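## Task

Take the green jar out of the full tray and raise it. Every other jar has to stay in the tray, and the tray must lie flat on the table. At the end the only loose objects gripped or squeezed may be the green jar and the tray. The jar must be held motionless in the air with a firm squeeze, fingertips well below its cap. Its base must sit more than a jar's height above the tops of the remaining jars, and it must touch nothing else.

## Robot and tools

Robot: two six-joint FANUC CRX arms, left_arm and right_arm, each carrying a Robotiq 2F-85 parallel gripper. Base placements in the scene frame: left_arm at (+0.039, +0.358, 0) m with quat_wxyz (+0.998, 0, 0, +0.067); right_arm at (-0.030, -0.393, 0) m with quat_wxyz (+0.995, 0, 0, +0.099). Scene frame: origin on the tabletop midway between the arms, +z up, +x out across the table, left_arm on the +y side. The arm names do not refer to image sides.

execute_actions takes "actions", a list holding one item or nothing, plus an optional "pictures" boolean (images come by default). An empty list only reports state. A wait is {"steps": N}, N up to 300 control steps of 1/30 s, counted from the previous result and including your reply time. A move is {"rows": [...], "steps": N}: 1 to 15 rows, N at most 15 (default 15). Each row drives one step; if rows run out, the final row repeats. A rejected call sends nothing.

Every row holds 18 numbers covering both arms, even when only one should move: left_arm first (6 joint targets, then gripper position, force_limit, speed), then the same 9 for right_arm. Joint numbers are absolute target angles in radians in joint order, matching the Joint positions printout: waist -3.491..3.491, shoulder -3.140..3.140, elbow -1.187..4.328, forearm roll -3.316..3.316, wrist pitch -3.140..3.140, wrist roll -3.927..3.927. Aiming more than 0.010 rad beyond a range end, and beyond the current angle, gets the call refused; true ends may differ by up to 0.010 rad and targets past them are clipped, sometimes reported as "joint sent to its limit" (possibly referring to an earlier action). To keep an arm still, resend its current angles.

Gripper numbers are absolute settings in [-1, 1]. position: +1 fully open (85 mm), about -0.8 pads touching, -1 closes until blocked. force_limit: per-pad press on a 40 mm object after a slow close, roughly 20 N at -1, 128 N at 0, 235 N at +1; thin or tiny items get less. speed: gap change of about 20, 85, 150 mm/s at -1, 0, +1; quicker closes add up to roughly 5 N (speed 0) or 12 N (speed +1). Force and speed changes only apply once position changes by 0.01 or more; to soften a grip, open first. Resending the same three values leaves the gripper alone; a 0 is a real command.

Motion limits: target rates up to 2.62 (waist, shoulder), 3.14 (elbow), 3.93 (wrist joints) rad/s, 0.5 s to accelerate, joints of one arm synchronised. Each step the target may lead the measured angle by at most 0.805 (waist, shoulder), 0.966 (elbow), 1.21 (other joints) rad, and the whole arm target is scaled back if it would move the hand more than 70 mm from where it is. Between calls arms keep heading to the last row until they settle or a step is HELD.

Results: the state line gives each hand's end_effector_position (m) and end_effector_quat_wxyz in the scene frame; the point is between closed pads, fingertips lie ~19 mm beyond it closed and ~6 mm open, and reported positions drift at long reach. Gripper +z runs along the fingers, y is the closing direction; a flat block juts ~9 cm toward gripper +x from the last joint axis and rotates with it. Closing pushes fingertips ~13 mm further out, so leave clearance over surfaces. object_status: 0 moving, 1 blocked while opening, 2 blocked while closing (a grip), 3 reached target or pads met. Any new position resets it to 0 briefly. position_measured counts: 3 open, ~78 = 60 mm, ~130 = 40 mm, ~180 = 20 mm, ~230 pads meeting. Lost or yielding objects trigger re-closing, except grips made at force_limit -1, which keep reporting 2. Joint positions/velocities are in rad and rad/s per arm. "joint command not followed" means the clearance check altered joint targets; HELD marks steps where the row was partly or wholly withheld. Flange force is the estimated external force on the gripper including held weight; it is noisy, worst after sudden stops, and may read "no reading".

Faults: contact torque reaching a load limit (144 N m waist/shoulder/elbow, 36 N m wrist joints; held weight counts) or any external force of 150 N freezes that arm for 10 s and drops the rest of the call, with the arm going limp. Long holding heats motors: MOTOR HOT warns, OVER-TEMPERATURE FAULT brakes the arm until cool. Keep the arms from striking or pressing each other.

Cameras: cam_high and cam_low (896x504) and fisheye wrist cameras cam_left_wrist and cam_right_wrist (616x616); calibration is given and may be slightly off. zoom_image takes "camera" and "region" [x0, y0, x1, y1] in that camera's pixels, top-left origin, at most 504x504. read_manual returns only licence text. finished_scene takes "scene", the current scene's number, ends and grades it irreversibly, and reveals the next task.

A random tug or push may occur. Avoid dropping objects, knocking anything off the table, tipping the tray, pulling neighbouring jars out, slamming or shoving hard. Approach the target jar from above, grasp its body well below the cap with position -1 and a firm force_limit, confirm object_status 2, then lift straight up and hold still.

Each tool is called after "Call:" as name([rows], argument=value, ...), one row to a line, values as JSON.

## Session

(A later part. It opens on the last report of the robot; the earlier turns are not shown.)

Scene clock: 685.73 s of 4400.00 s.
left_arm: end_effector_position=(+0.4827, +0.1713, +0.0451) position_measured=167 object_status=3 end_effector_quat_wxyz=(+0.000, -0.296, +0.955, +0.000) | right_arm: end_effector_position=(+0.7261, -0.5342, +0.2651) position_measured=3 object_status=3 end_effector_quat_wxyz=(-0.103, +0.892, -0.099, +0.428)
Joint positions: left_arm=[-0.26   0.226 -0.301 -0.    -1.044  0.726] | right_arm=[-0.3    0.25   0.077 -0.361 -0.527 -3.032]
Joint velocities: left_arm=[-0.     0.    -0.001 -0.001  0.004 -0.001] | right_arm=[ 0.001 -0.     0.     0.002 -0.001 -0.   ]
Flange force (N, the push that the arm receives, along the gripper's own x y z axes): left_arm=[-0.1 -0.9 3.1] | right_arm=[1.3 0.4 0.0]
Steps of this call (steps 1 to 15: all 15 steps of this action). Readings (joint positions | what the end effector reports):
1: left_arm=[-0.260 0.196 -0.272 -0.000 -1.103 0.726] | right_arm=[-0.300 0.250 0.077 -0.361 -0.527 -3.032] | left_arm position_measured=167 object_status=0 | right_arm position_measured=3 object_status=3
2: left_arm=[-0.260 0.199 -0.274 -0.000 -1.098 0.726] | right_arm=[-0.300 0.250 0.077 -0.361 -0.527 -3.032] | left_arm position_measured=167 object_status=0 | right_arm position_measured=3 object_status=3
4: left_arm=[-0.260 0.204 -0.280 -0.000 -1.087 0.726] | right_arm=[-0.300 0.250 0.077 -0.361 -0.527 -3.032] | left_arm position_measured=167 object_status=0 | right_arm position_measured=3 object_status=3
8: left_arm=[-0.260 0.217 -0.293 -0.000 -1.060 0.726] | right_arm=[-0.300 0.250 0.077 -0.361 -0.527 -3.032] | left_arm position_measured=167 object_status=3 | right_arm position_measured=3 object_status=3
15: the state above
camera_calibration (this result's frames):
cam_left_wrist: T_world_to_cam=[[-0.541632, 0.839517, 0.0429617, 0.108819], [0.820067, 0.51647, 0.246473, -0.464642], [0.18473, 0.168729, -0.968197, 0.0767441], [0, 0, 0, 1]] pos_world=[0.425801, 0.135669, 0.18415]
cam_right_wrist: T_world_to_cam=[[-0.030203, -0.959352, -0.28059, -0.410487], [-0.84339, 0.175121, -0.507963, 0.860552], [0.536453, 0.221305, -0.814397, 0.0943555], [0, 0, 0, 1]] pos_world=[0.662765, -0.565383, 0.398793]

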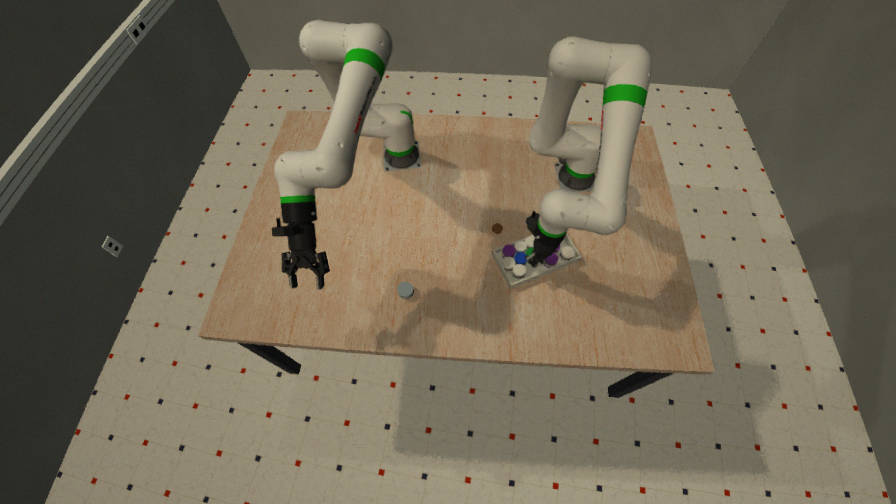

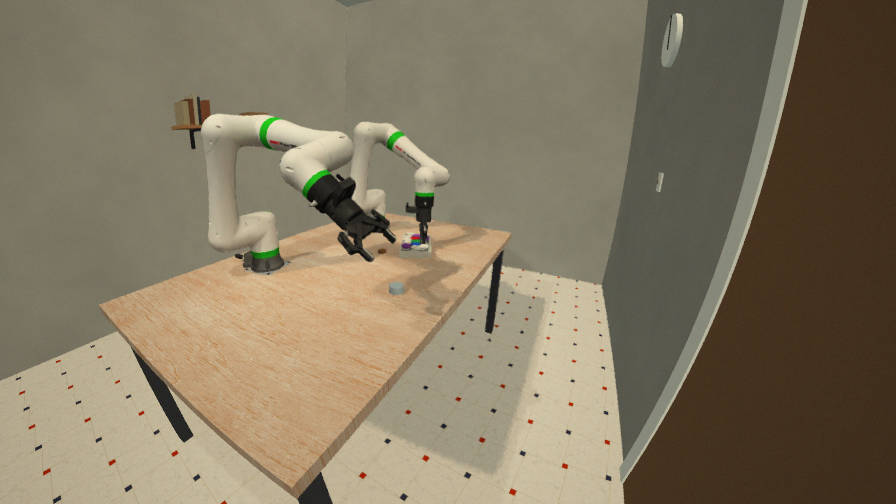

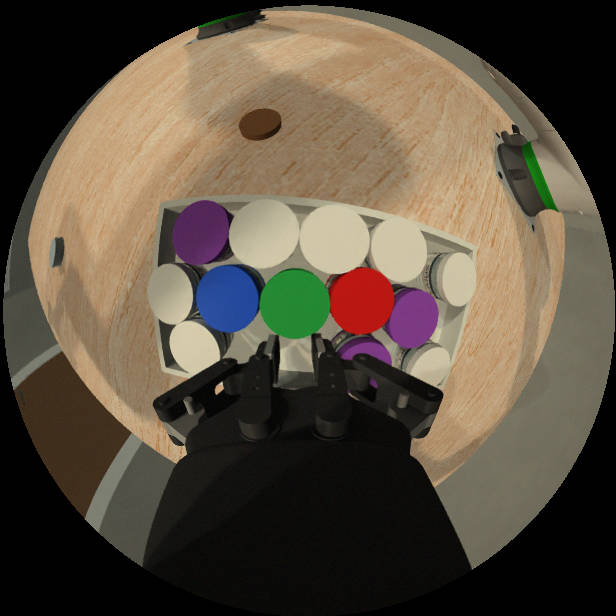

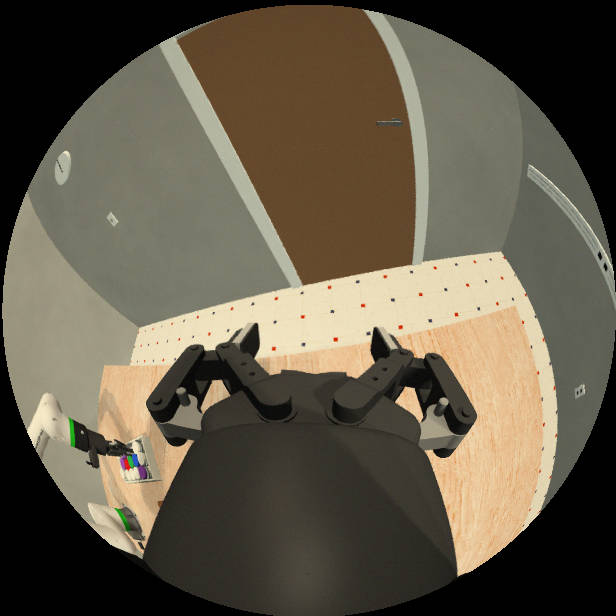

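Call:
execute_actions([
  {"rows":[[-0.2597,0.226,-0.3013,0,-1.0435,0.7257,0.35,-1,-0.6,-0.3,0.25,0.077,-0.361,-0.527,-3.032,1,0,0]]},
], pictures=false)

Call:
execute_actions([
  {"steps":20},
])

Scene clock: 691.80 s of 4400.00 s.
left_arm: end_effector_position=(+0.4827, +0.1713, +0.0450) position_measured=117 object_status=0 end_effector_quat_wxyz=(+0.000, -0.296, +0.955, +0.000) | right_arm: end_effector_position=(+0.7261, -0.5342, +0.2651) position_measured=3 object_status=3 end_effector_quat_wxyz=(-0.103, +0.892, -0.099, +0.428)
Joint positions: left_arm=[-0.26   0.226 -0.301 -0.    -1.043  0.726] | right_arm=[-0.3    0.25   0.077 -0.361 -0.527 -3.032]
Joint velocities: left_arm=[ 0.    -0.001  0.001 -0.001  0.001 -0.   ] | right_arm=[ 0.003 -0.     0.    -0.001  0.001 -0.   ]
Flange force (N, the push that the arm receives, along the gripper's own x y z axes): left_arm=[0.0 -2.1 1.5] | right_arm=[3.4 2.3 1.0]
Steps of this call (steps 1 to 15: the robot went on to your last target; steps 16 to 90: nothing new was sent; then 2.57 s passed at rest; steps 91 to 105: all 15 steps of this action). Readings (joint positions | what the end effector reports):
91: left_arm=[-0.260 0.226 -0.301 -0.000 -1.043 0.726] | right_arm=[-0.300 0.250 0.077 -0.361 -0.527 -3.032] | left_arm position_measured=167 object_status=0 | right_arm position_measured=3 object_status=3
92: left_arm=[-0.260 0.226 -0.301 -0.000 -1.044 0.726] | right_arm=[-0.300 0.250 0.077 -0.361 -0.527 -3.032] | left_arm position_measured=166 object_status=0 | right_arm position_measured=3 object_status=3
94: left_arm=[-0.260 0.226 -0.301 -0.000 -1.043 0.726] | right_arm=[-0.300 0.250 0.077 -0.361 -0.527 -3.032] | left_arm position_measured=161 object_status=0 | right_arm position_measured=3 object_status=3
98: left_arm=[-0.260 0.226 -0.301 -0.000 -1.043 0.726] | right_arm=[-0.300 0.250 0.077 -0.361 -0.527 -3.032] | left_arm position_measured=146 object_status=0 | right_arm position_measured=3 object_status=3
105: the state above

Scene clock: 692.47 s of 4400.00 s.
left_arm: end_effector_position=(+0.4827, +0.1713, +0.0450) position_measured=85 object_status=3 end_effector_quat_wxyz=(+0.000, -0.296, +0.955, -0.000) | right_arm: end_effector_position=(+0.7261, -0.5342, +0.2651) position_measured=3 object_status=3 end_effector_quat_wxyz=(-0.103, +0.892, -0.099, +0.428)
Joint positions: left_arm=[-0.26   0.226 -0.301  0.    -1.043  0.726] | right_arm=[-0.3    0.25   0.077 -0.361 -0.527 -3.032]
Joint velocities: left_arm=[ 0.     0.    -0.001 -0.     0.001  0.001] | right_arm=[ 0.  0.  0.  0.  0. -0.]
Flange force (N, the push that the arm receives, along the gripper's own x y z axes): left_arm=[0.3 -3.3 2.0] | right_arm=[1.6 0.8 -0.2]
Steps of this call (steps 1 to 15: the robot went on to your last target; steps 16 to 20: nothing new was sent). Readings (joint positions | what the end effector reports):
1: left_arm=[-0.260 0.226 -0.301 -0.000 -1.043 0.726] | right_arm=[-0.300 0.250 0.077 -0.361 -0.527 -3.032] | left_arm position_measured=113 object_status=0 | right_arm position_measured=3 object_status=3
2: left_arm=[-0.260 0.226 -0.301 -0.000 -1.043 0.726] | right_arm=[-0.300 0.250 0.077 -0.361 -0.527 -3.032] | left_arm position_measured=109 object_status=0 | right_arm position_measured=3 object_status=3
4: left_arm=[-0.260 0.226 -0.301 -0.000 -1.043 0.726] | right_arm=[-0.300 0.250 0.077 -0.361 -0.527 -3.032] | left_arm position_measured=101 object_status=0 | right_arm position_measured=3 object_status=3
8: left_arm=[-0.260 0.226 -0.301 0.000 -1.043 0.726] | right_arm=[-0.300 0.250 0.077 -0.361 -0.527 -3.032] | left_arm position_measured=87 object_status=0 | right_arm position_measured=3 object_status=3
20: the state above
All arms were judged still, so your last target was given up. Only a new action makes them travel on or press farther. Fingers that are still opening or closing keep moving.
camera_calibration (this result's frames):
cam_left_wrist: T_world_to_cam=[[-0.541634, 0.839516, 0.042962, 0.108828], [0.820075, 0.516479, 0.246428, -0.464598], [0.184691, 0.168706, -0.968208, 0.0766641], [0, 0, 0, 1]] pos_world=[0.425791, 0.135659, 0.184041]
cam_right_wrist: T_world_to_cam=[[-0.0302031, -0.959352, -0.28059, -0.410487], [-0.84339, 0.175121, -0.507963, 0.860552], [0.536453, 0.221305, -0.814397, 0.0943555], [0, 0, 0, 1]] pos_world=[0.662765, -0.565383, 0.398793]

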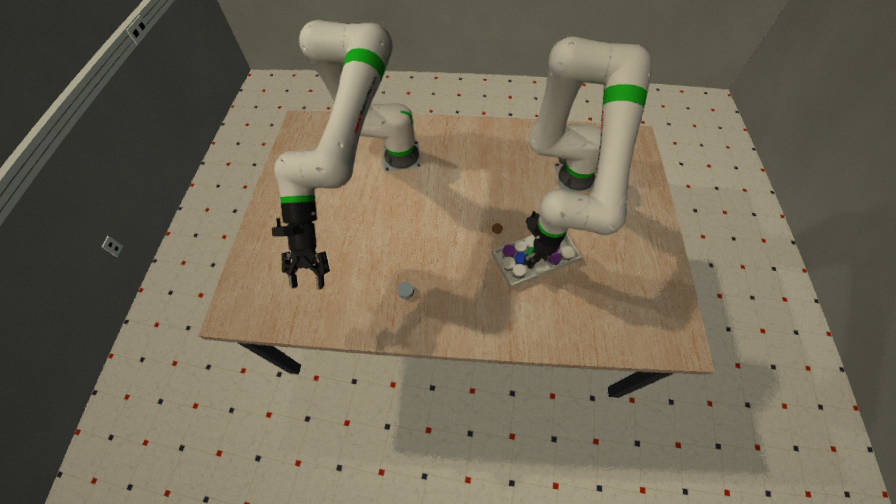

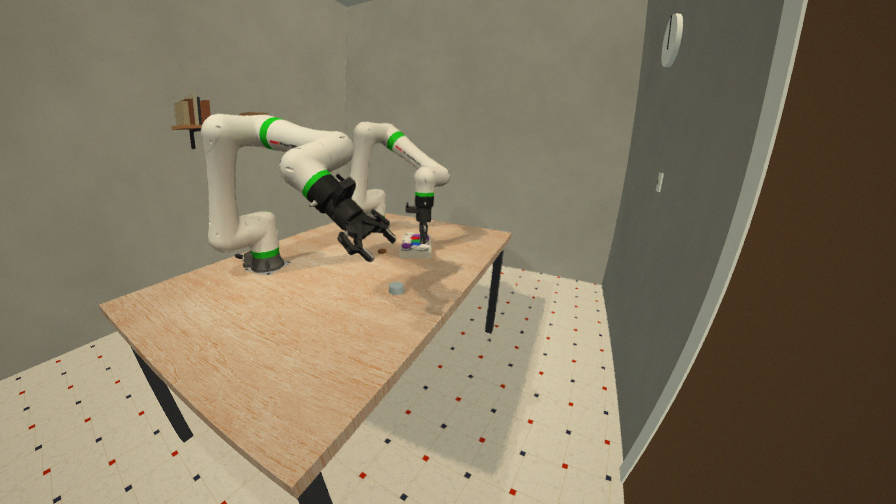

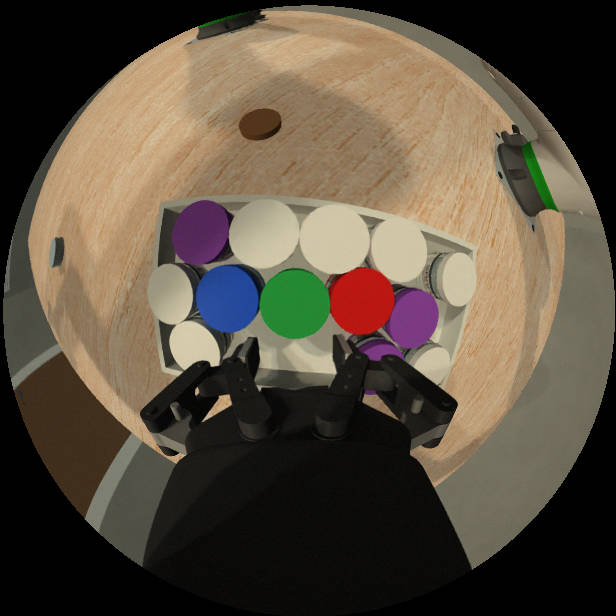

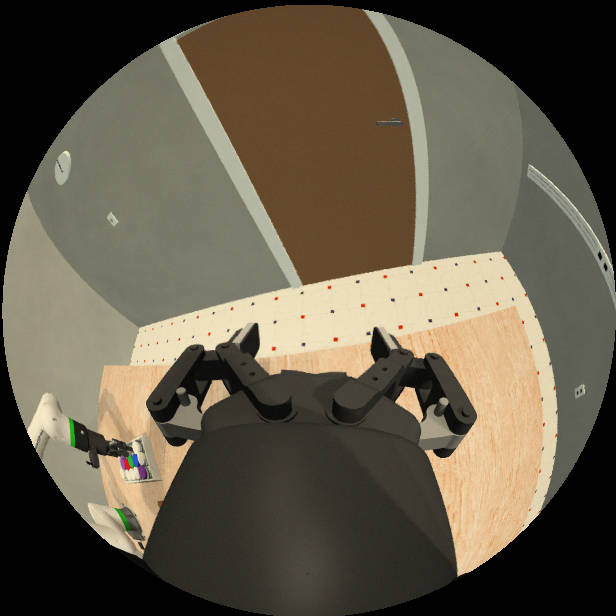

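Call:
execute_actions([
  {"rows":[[-0.2597,0.2105,-0.286,0,-1.0743,0.7257,-0.05,-1,0,-0.3,0.25,0.077,-0.361,-0.527,-3.032,1,0,0]],"steps":12},
], pictures=false)

Call:
execute_actions([
  {"rows":[[-0.2666,0.204,-0.294,0,-1.073,0.7326,-0.05,-1,0,-0.3,0.25,0.077,-0.361,-0.527,-3.032,1,0,0],[-0.2666,0.204,-0.294,0,-1.073,0.7326,-0.05,-1,0,-0.3,0.25,0.077,-0.361,-0.527,-3.032,1,0,0],[-0.2666,0.204,-0.294,0,-1.073,0.7326,-0.05,-1,0,-0.3,0.25,0.077,-0.361,-0.527,-3.032,1,0,0],[-0.2666,0.204,-0.294,0,-1.073,0.7326,-0.05,-1,0,-0.3,0.25,0.077,-0.361,-0.527,-3.032,1,0,0],[-0.2735,0.1973,-0.3018,0,-1.0717,0.7395,-0.05,-1,0,-0.3,0.25,0.077,-0.361,-0.527,-3.032,1,0,0]]},
])

Call:
zoom_image(camera="cam_left_wrist", region=[180, 220, 420, 400])

Scene clock: 708.07 s of 4400.00 s.
left_arm: end_effector_position=(+0.4830, +0.1712, +0.0579) position_measured=135 object_status=0 end_effector_quat_wxyz=(-0.000, -0.296, +0.955, -0.000) | right_arm: end_effector_position=(+0.7261, -0.5342, +0.2651) position_measured=3 object_status=3 end_effector_quat_wxyz=(-0.103, +0.892, -0.099, +0.428)
Joint positions: left_arm=[-0.26   0.211 -0.286  0.    -1.074  0.726] | right_arm=[-0.3    0.25   0.077 -0.361 -0.527 -3.032]
Joint velocities: left_arm=[-0.    -0.003  0.001 -0.001 -0.002 -0.002] | right_arm=[-0.001  0.001  0.     0.001  0.001  0.   ]
Flange force (N, the push that the arm receives, along the gripper's own x y z axes): left_arm=[0.6 -0.9 2.2] | right_arm=[2.7 0.8 1.3]
Steps of this call (steps 1 to 90: nothing new was sent; then 12.20 s passed at rest; steps 91 to 102: all 12 steps of this action). Readings (joint positions | what the end effector reports):
91: left_arm=[-0.260 0.226 -0.301 0.000 -1.044 0.726] | right_arm=[-0.300 0.250 0.077 -0.361 -0.527 -3.032] | left_arm position_measured=85 object_status=0 | right_arm position_measured=3 object_status=3
92: left_arm=[-0.260 0.223 -0.299 0.000 -1.049 0.726] | right_arm=[-0.300 0.250 0.077 -0.361 -0.527 -3.032] | left_arm position_measured=86 object_status=0 | right_arm position_measured=3 object_status=3
94: left_arm=[-0.260 0.214 -0.290 0.000 -1.067 0.726] | right_arm=[-0.300 0.250 0.077 -0.361 -0.527 -3.032] | left_arm position_measured=96 object_status=0 | right_arm position_measured=3 object_status=3
98: left_arm=[-0.260 0.211 -0.286 0.000 -1.074 0.726] | right_arm=[-0.300 0.250 0.077 -0.361 -0.527 -3.032] | left_arm position_measured=124 object_status=0 | right_arm position_measured=3 object_status=3
102: the state above

Scene clock: 708.57 s of 4400.00 s.
left_arm: end_effector_position=(+0.4746, +0.1659, +0.0581) position_measured=135 object_status=3 end_effector_quat_wxyz=(-0.000, -0.296, +0.955, -0.000) | right_arm: end_effector_position=(+0.7261, -0.5342, +0.2651) position_measured=3 object_status=3 end_effector_quat_wxyz=(-0.103, +0.892, -0.099, +0.428)
Joint positions: left_arm=[-0.273  0.197 -0.302  0.    -1.072  0.739] | right_arm=[-0.3    0.25   0.077 -0.361 -0.527 -3.032]
Joint velocities: left_arm=[-0.001 -0.001 -0.001 -0.    -0.     0.   ] | right_arm=[ 0.002  0.    -0.     0.001 -0.    -0.001]
Flange force (N, the push that the arm receives, along the gripper's own x y z axes): left_arm=[0.4 -2.2 0.5] | right_arm=[2.6 1.2 0.4]
Steps of this call (steps 1 to 15: all 15 steps of this action). Readings (joint positions | what the end effector reports):
1: left_arm=[-0.260 0.210 -0.286 0.000 -1.074 0.726] | right_arm=[-0.300 0.250 0.077 -0.361 -0.527 -3.032] | left_arm position_measured=135 object_status=0 | right_arm position_measured=3 object_status=3
2: left_arm=[-0.262 0.208 -0.289 0.000 -1.074 0.728] | right_arm=[-0.300 0.250 0.077 -0.361 -0.527 -3.032] | left_arm position_measured=135 object_status=0 | right_arm position_measured=3 object_status=3
4: left_arm=[-0.265 0.205 -0.292 0.000 -1.074 0.731] | right_arm=[-0.300 0.250 0.077 -0.361 -0.527 -3.032] | left_arm position_measured=135 object_status=0 | right_arm position_measured=3 object_status=3
8: left_arm=[-0.272 0.199 -0.300 0.000 -1.072 0.738] | right_arm=[-0.300 0.250 0.077 -0.361 -0.527 -3.032] | left_arm position_measured=135 object_status=3 | right_arm position_measured=3 object_status=3
15: the state above
camera_calibration (this result's frames):
cam_left_wrist: T_world_to_cam=[[-0.541688, 0.839485, 0.0428887, 0.108408], [0.820044, 0.516557, 0.246365, -0.458403], [0.184665, 0.168624, -0.968228, 0.0917251], [0, 0, 0, 1]] pos_world=[0.417695, 0.130318, 0.197096]
cam_right_wrist: T_world_to_cam=[[-0.0302032, -0.959352, -0.28059, -0.410487], [-0.84339, 0.175121, -0.507963, 0.860552], [0.536453, 0.221305, -0.814397, 0.0943555], [0, 0, 0, 1]] pos_world=[0.662765, -0.565384, 0.398793]

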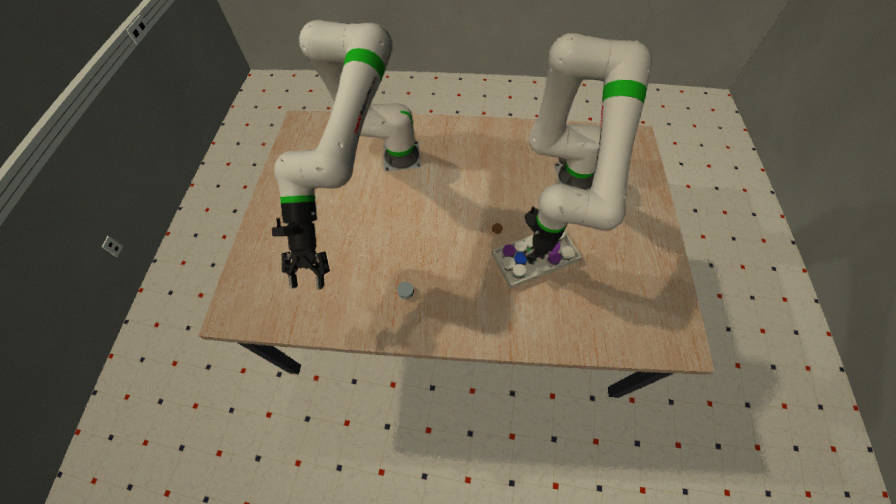

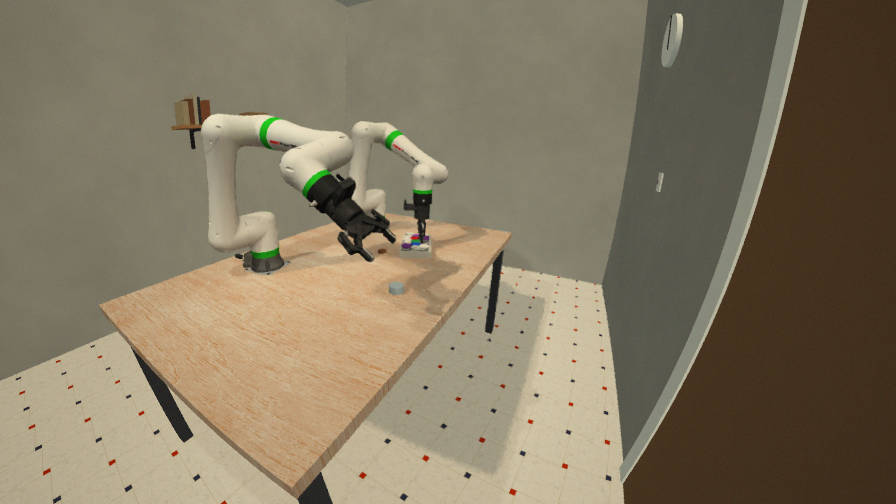

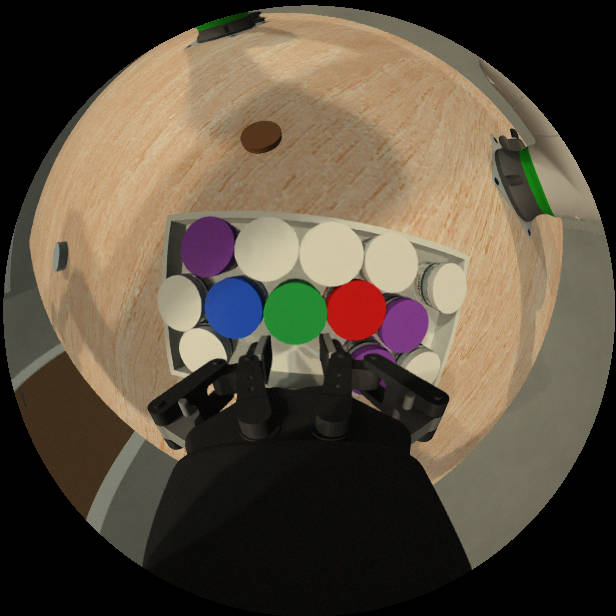

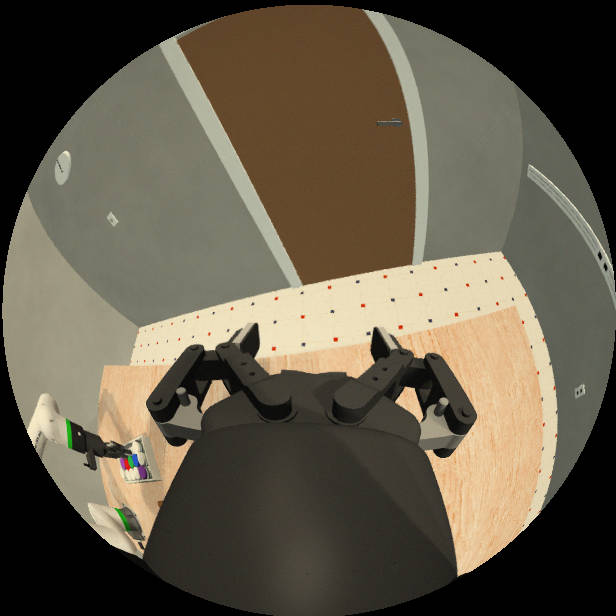

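Region (180, 220, 420, 400) of cam_left_wrist's 616x616 image, scaled by 2.100, with more detail than that image has; it fills the top 378 rows of this view, and the rest is white.

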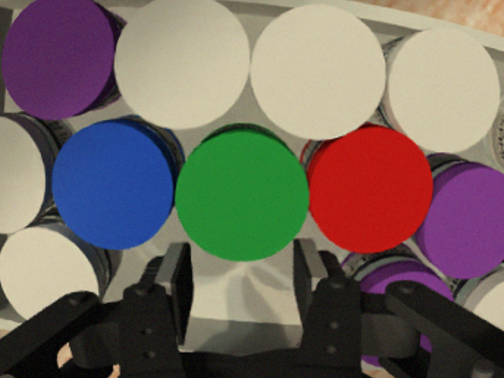

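Call:
execute_actions([
  {"rows":[[-0.2767,0.1942,-0.3055,0,-1.0711,0.7427,-0.01,-1,0,-0.3,0.25,0.077,-0.361,-0.527,-3.032,1,0,0],[-0.2767,0.1942,-0.3055,0,-1.0711,0.7427,-0.01,-1,0,-0.3,0.25,0.077,-0.361,-0.527,-3.032,1,0,0],[-0.2767,0.1942,-0.3055,0,-1.0711,0.7427,-0.01,-1,0,-0.3,0.25,0.077,-0.361,-0.527,-3.032,1,0,0],[-0.28,0.1912,-0.3092,0,-1.0705,0.746,-0.01,-1,0,-0.3,0.25,0.077,-0.361,-0.527,-3.032,1,0,0],[-0.28,0.1912,-0.3092,0,-1.0705,0.746,-0.01,-1,0,-0.3,0.25,0.077,-0.361,-0.527,-3.032,1,0,0],[-0.28,0.1912,-0.3092,0,-1.0705,0.746,-0.01,-1,0,-0.3,0.25,0.077,-0.361,-0.527,-3.032,1,0,0],[-0.2832,0.1881,-0.3129,0,-1.0699,0.7492,-0.01,-1,0,-0.3,0.25,0.077,-0.361,-0.527,-3.032,1,0,0]]},
])

Call:
zoom_image(camera="cam_left_wrist", region=[180, 220, 420, 400])

Scene clock: 724.10 s of 4400.00 s.
left_arm: end_effector_position=(+0.4687, +0.1624, +0.0581) position_measured=130 object_status=3 end_effector_quat_wxyz=(-0.000, -0.296, +0.955, +0.000) | right_arm: end_effector_position=(+0.7261, -0.5342, +0.2651) position_measured=3 object_status=3 end_effector_quat_wxyz=(-0.103, +0.892, -0.099, +0.428)
Joint positions: left_arm=[-0.283  0.188 -0.313 -0.    -1.07   0.749] | right_arm=[-0.3    0.25   0.077 -0.361 -0.527 -3.032]
Joint velocities: left_arm=[-0.002 -0.002 -0.002  0.001  0.001  0.001] | right_arm=[ 0.001  0.001  0.     0.001 -0.     0.   ]
Flange force (N, the push that the arm receives, along the gripper's own x y z axes): left_arm=[-3.3 -4.4 -5.7] | right_arm=[2.1 0.3 0.5]
Steps of this call (steps 1 to 15: the robot went on to your last target; steps 16 to 90: nothing new was sent; then 12.03 s passed at rest; steps 91 to 105: all 15 steps of this action). Readings (joint positions | what the end effector reports):
91: left_arm=[-0.274 0.197 -0.302 -0.000 -1.072 0.740] | right_arm=[-0.300 0.250 0.077 -0.361 -0.527 -3.032] | left_arm position_measured=135 object_status=0 | right_arm position_measured=3 object_status=3
92: left_arm=[-0.275 0.196 -0.303 -0.000 -1.071 0.741] | right_arm=[-0.300 0.250 0.077 -0.361 -0.527 -3.032] | left_arm position_measured=135 object_status=0 | right_arm position_measured=3 object_status=3
94: left_arm=[-0.276 0.195 -0.305 -0.000 -1.071 0.742] | right_arm=[-0.300 0.250 0.077 -0.361 -0.527 -3.032] | left_arm position_measured=132 object_status=0 | right_arm position_measured=3 object_status=3
98: left_arm=[-0.281 0.190 -0.310 -0.000 -1.070 0.747] | right_arm=[-0.300 0.250 0.077 -0.361 -0.527 -3.032] | left_arm position_measured=131 object_status=0 | right_arm position_measured=3 object_status=3
105: the state above
camera_calibration (this result's frames):
cam_left_wrist: T_world_to_cam=[[-0.541636, 0.839513, 0.0429986, 0.108148], [0.820081, 0.516478, 0.246409, -0.451701], [0.184655, 0.168726, -0.968212, 0.0934132], [0, 0, 0, 1]] pos_world=[0.411759, 0.126741, 0.197097]
cam_right_wrist: T_world_to_cam=[[-0.0302029, -0.959352, -0.28059, -0.410487], [-0.84339, 0.17512, -0.507964, 0.860552], [0.536453, 0.221305, -0.814397, 0.0943555], [0, 0, 0, 1]] pos_world=[0.662765, -0.565383, 0.398793]

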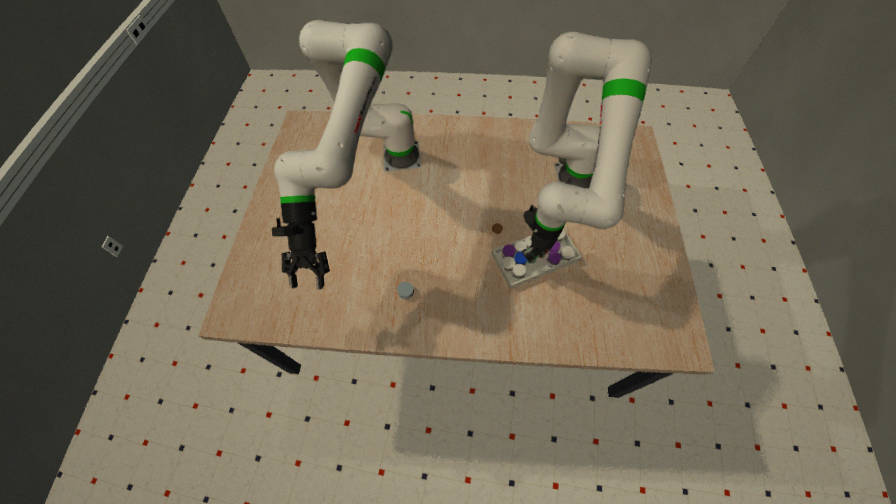

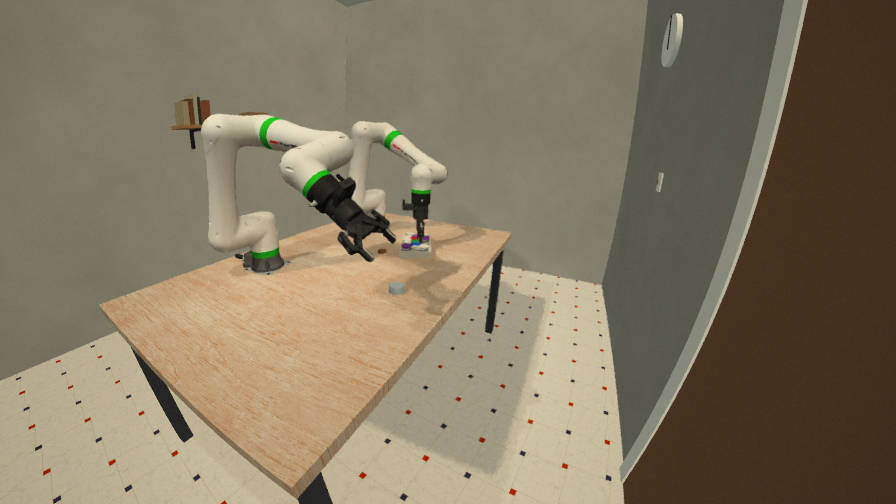

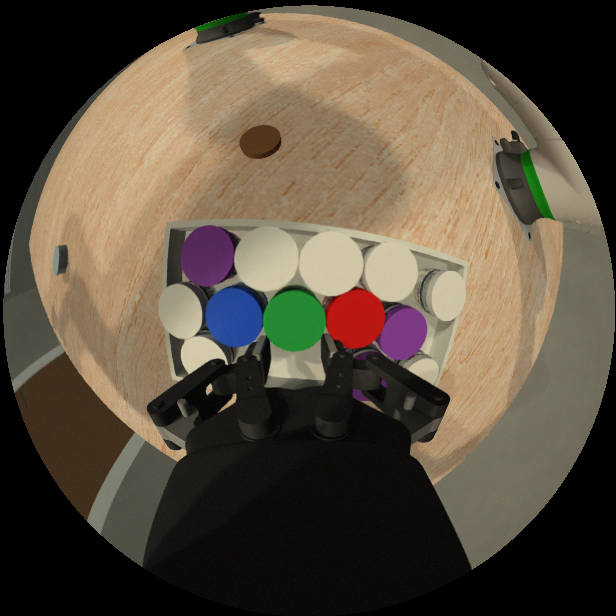

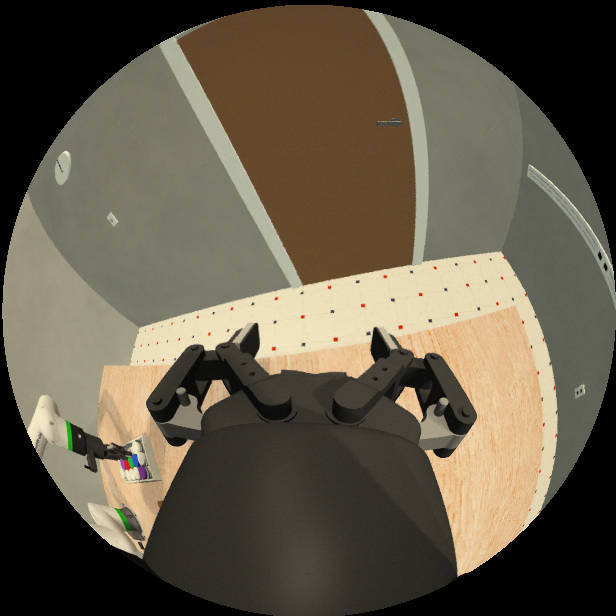

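Region (180, 220, 420, 400) of cam_left_wrist's 616x616 image, scaled by 2.100, with more detail than that image has; it fills the top 378 rows of this view, and the rest is white.

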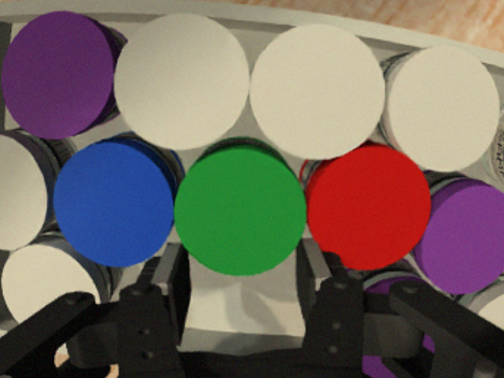

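In contact. Close softly, then lift slightly and pull back.

Call:
execute_actions([
  {"rows":[[-0.2832,0.1881,-0.3129,0,-1.0699,0.7492,-1,-0.9,-0.9,-0.3,0.25,0.077,-0.361,-0.527,-3.032,1,0,0]]},
], pictures=false)

Call:
execute_actions([
  {"rows":[[-0.2832,0.1865,-0.311,0,-1.0734,0.7492,-1,-0.9,-0.9,-0.3,0.25,0.077,-0.361,-0.527,-3.032,1,0,0],[-0.2832,0.1865,-0.311,0,-1.0734,0.7492,-1,-0.9,-0.9,-0.3,0.25,0.077,-0.361,-0.527,-3.032,1,0,0],[-0.2832,0.1865,-0.311,0,-1.0734,0.7492,-1,-0.9,-0.9,-0.3,0.25,0.077,-0.361,-0.527,-3.032,1,0,0],[-0.2818,0.1878,-0.3094,0,-1.0737,0.7478,-1,-0.9,-0.9,-0.3,0.25,0.077,-0.361,-0.527,-3.032,1,0,0],[-0.2804,0.1891,-0.3078,0,-1.0739,0.7464,-1,-0.9,-0.9,-0.3,0.25,0.077,-0.361,-0.527,-3.032,1,0,0],[-0.2791,0.1905,-0.3063,0,-1.0742,0.7451,-1,-0.9,-0.9,-0.3,0.25,0.077,-0.361,-0.527,-3.032,1,0,0],[-0.2777,0.1918,-0.3047,0,-1.0744,0.7437,-1,-0.9,-0.9,-0.3,0.25,0.077,-0.361,-0.527,-3.032,1,0,0],[-0.2763,0.1931,-0.3031,0,-1.0747,0.7423,-1,-0.9,-0.9,-0.3,0.25,0.077,-0.361,-0.527,-3.032,1,0,0],[-0.2749,0.1944,-0.3015,0,-1.075,0.7409,-1,-0.9,-0.9,-0.3,0.25,0.077,-0.361,-0.527,-3.032,1,0,0],[-0.2735,0.1957,-0.2999,0,-1.0752,0.7395,-1,-0.9,-0.9,-0.3,0.25,0.077,-0.361,-0.527,-3.032,1,0,0],[-0.2722,0.1971,-0.2984,0,-1.0755,0.7382,-1,-0.9,-0.9,-0.3,0.25,0.077,-0.361,-0.527,-3.032,1,0,0],[-0.2708,0.1984,-0.2968,0,-1.0757,0.7368,-1,-0.9,-0.9,-0.3,0.25,0.077,-0.361,-0.527,-3.032,1,0,0],[-0.2694,0.1997,-0.2952,0,-1.076,0.7354,-1,-0.9,-0.9,-0.3,0.25,0.077,-0.361,-0.527,-3.032,1,0,0]]},
])

Call:
zoom_image(camera="cam_left_wrist", region=[180, 220, 420, 400])

Scene clock: 750.03 s of 4400.00 s.
left_arm: end_effector_position=(+0.4686, +0.1624, +0.0581) position_measured=159 object_status=0 end_effector_quat_wxyz=(-0.000, -0.296, +0.955, +0.000) | right_arm: end_effector_position=(+0.7261, -0.5342, +0.2651) position_measured=3 object_status=3 end_effector_quat_wxyz=(-0.103, +0.892, -0.099, +0.428)
Joint positions: left_arm=[-0.283  0.188 -0.313 -0.    -1.07   0.749] | right_arm=[-0.3    0.25   0.077 -0.361 -0.527 -3.032]
Joint velocities: left_arm=[-0.    -0.002  0.    -0.     0.     0.002] | right_arm=[-0.     0.    -0.    -0.    -0.001  0.   ]
Flange force (N, the push that the arm receives, along the gripper's own x y z axes): left_arm=[-3.2 -2.8 -5.9] | right_arm=[2.6 0.2 0.8]
Steps of this call (steps 1 to 15: the robot went on to your last target; steps 16 to 90: nothing new was sent; then 22.43 s passed at rest; steps 91 to 105: all 15 steps of this action). Readings (joint positions | what the end effector reports):
91: left_arm=[-0.283 0.188 -0.313 -0.000 -1.070 0.749] | right_arm=[-0.300 0.250 0.077 -0.361 -0.527 -3.032] | left_arm position_measured=130 object_status=0 | right_arm position_measured=3 object_status=3
92: left_arm=[-0.283 0.188 -0.313 -0.000 -1.070 0.749] | right_arm=[-0.300 0.250 0.077 -0.361 -0.527 -3.032] | left_arm position_measured=131 object_status=0 | right_arm position_measured=3 object_status=3
94: left_arm=[-0.283 0.188 -0.313 -0.000 -1.070 0.749] | right_arm=[-0.300 0.250 0.077 -0.361 -0.527 -3.032] | left_arm position_measured=134 object_status=0 | right_arm position_measured=3 object_status=3
98: left_arm=[-0.283 0.188 -0.313 -0.000 -1.070 0.749] | right_arm=[-0.300 0.250 0.077 -0.361 -0.527 -3.032] | left_arm position_measured=143 object_status=0 | right_arm position_measured=3 object_status=3
105: the state above

Scene clock: 750.53 s of 4400.00 s.
left_arm: end_effector_position=(+0.4765, +0.1671, +0.0594) position_measured=195 object_status=0 end_effector_quat_wxyz=(-0.000, -0.296, +0.955, +0.000) | right_arm: end_effector_position=(+0.7261, -0.5342, +0.2651) position_measured=3 object_status=3 end_effector_quat_wxyz=(-0.103, +0.892, -0.099, +0.428)
Joint positions: left_arm=[-0.27   0.199 -0.296 -0.    -1.076  0.736] | right_arm=[-0.3    0.25   0.077 -0.361 -0.527 -3.032]
Joint velocities: left_arm=[ 0.018  0.015  0.02   0.    -0.004 -0.018] | right_arm=[-0.001 -0.001 -0.    -0.     0.001 -0.   ]
Flange force (N, the push that the arm receives, along the gripper's own x y z axes): left_arm=[-5.8 -4.4 3.3] | right_arm=[1.7 0.0 0.2]
Steps of this call (steps 1 to 15: all 15 steps of this action). Readings (joint positions | what the end effector reports):
1: left_arm=[-0.283 0.188 -0.313 -0.000 -1.070 0.749] | right_arm=[-0.300 0.250 0.077 -0.361 -0.527 -3.032] | left_arm position_measured=161 object_status=0 | right_arm position_measured=3 object_status=3
2: left_arm=[-0.283 0.187 -0.312 -0.000 -1.071 0.749] | right_arm=[-0.300 0.250 0.077 -0.361 -0.527 -3.032] | left_arm position_measured=164 object_status=0 | right_arm position_measured=3 object_status=3
4: left_arm=[-0.283 0.187 -0.311 -0.000 -1.073 0.749] | right_arm=[-0.300 0.250 0.077 -0.361 -0.527 -3.032] | left_arm position_measured=169 object_status=0 | right_arm position_measured=3 object_status=3
8: left_arm=[-0.279 0.190 -0.307 -0.000 -1.074 0.745] | right_arm=[-0.300 0.250 0.077 -0.361 -0.527 -3.032] | left_arm position_measured=178 object_status=0 | right_arm position_measured=3 object_status=3
15: the state above
camera_calibration (this result's frames):
cam_left_wrist: T_world_to_cam=[[-0.541645, 0.839505, 0.0430398, 0.108362], [0.82009, 0.516487, 0.246361, -0.460953], [0.184592, 0.168737, -0.968222, 0.0925174], [0, 0, 0, 1]] pos_world=[0.419639, 0.131495, 0.198474]
cam_right_wrist: T_world_to_cam=[[-0.0302029, -0.959352, -0.28059, -0.410487], [-0.84339, 0.17512, -0.507964, 0.860552], [0.536453, 0.221304, -0.814397, 0.0943555], [0, 0, 0, 1]] pos_world=[0.662765, -0.565383, 0.398793]

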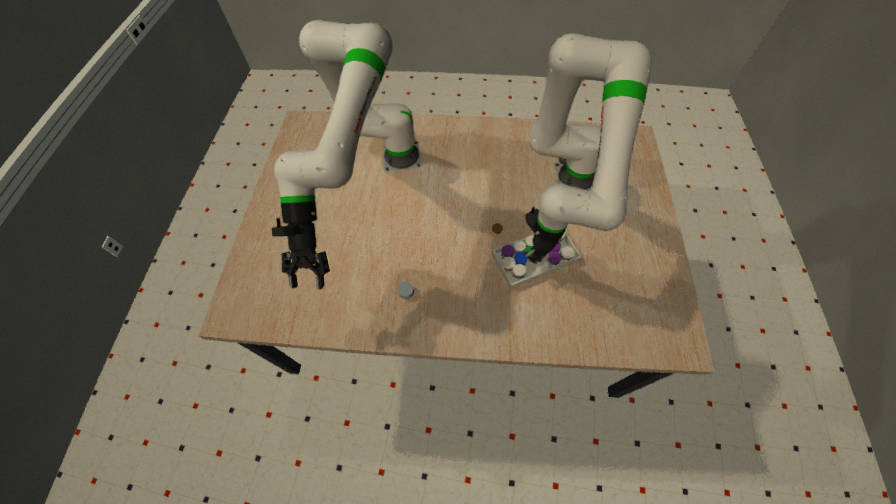

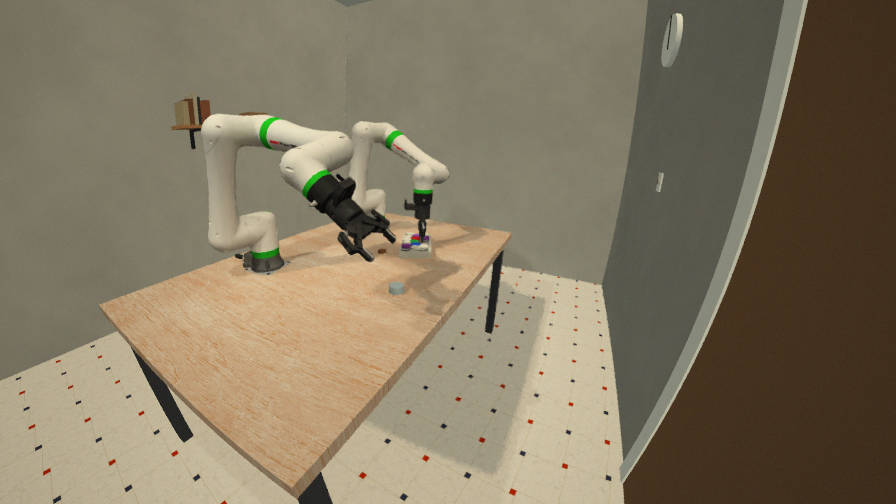

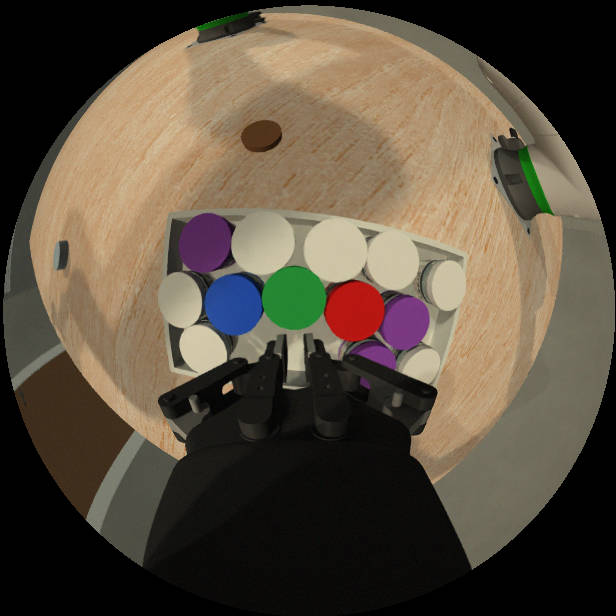

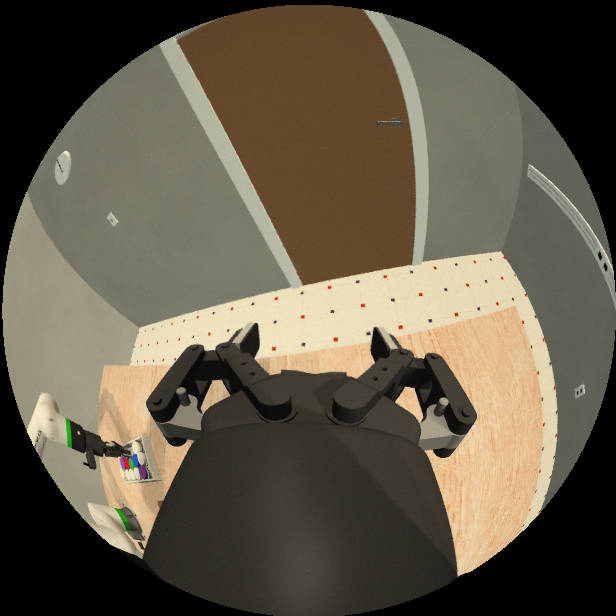

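Region (180, 220, 420, 400) of cam_left_wrist's 616x616 image, scaled by 2.100, with more detail than that image has; it fills the top 378 rows of this view, and the rest is white.

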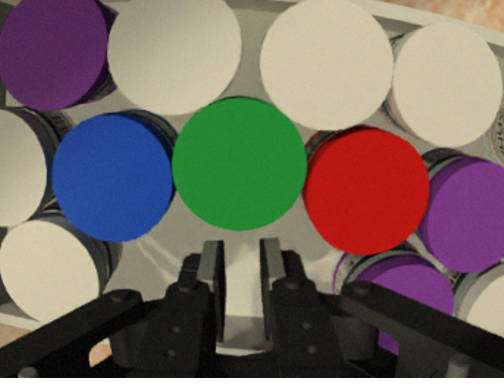

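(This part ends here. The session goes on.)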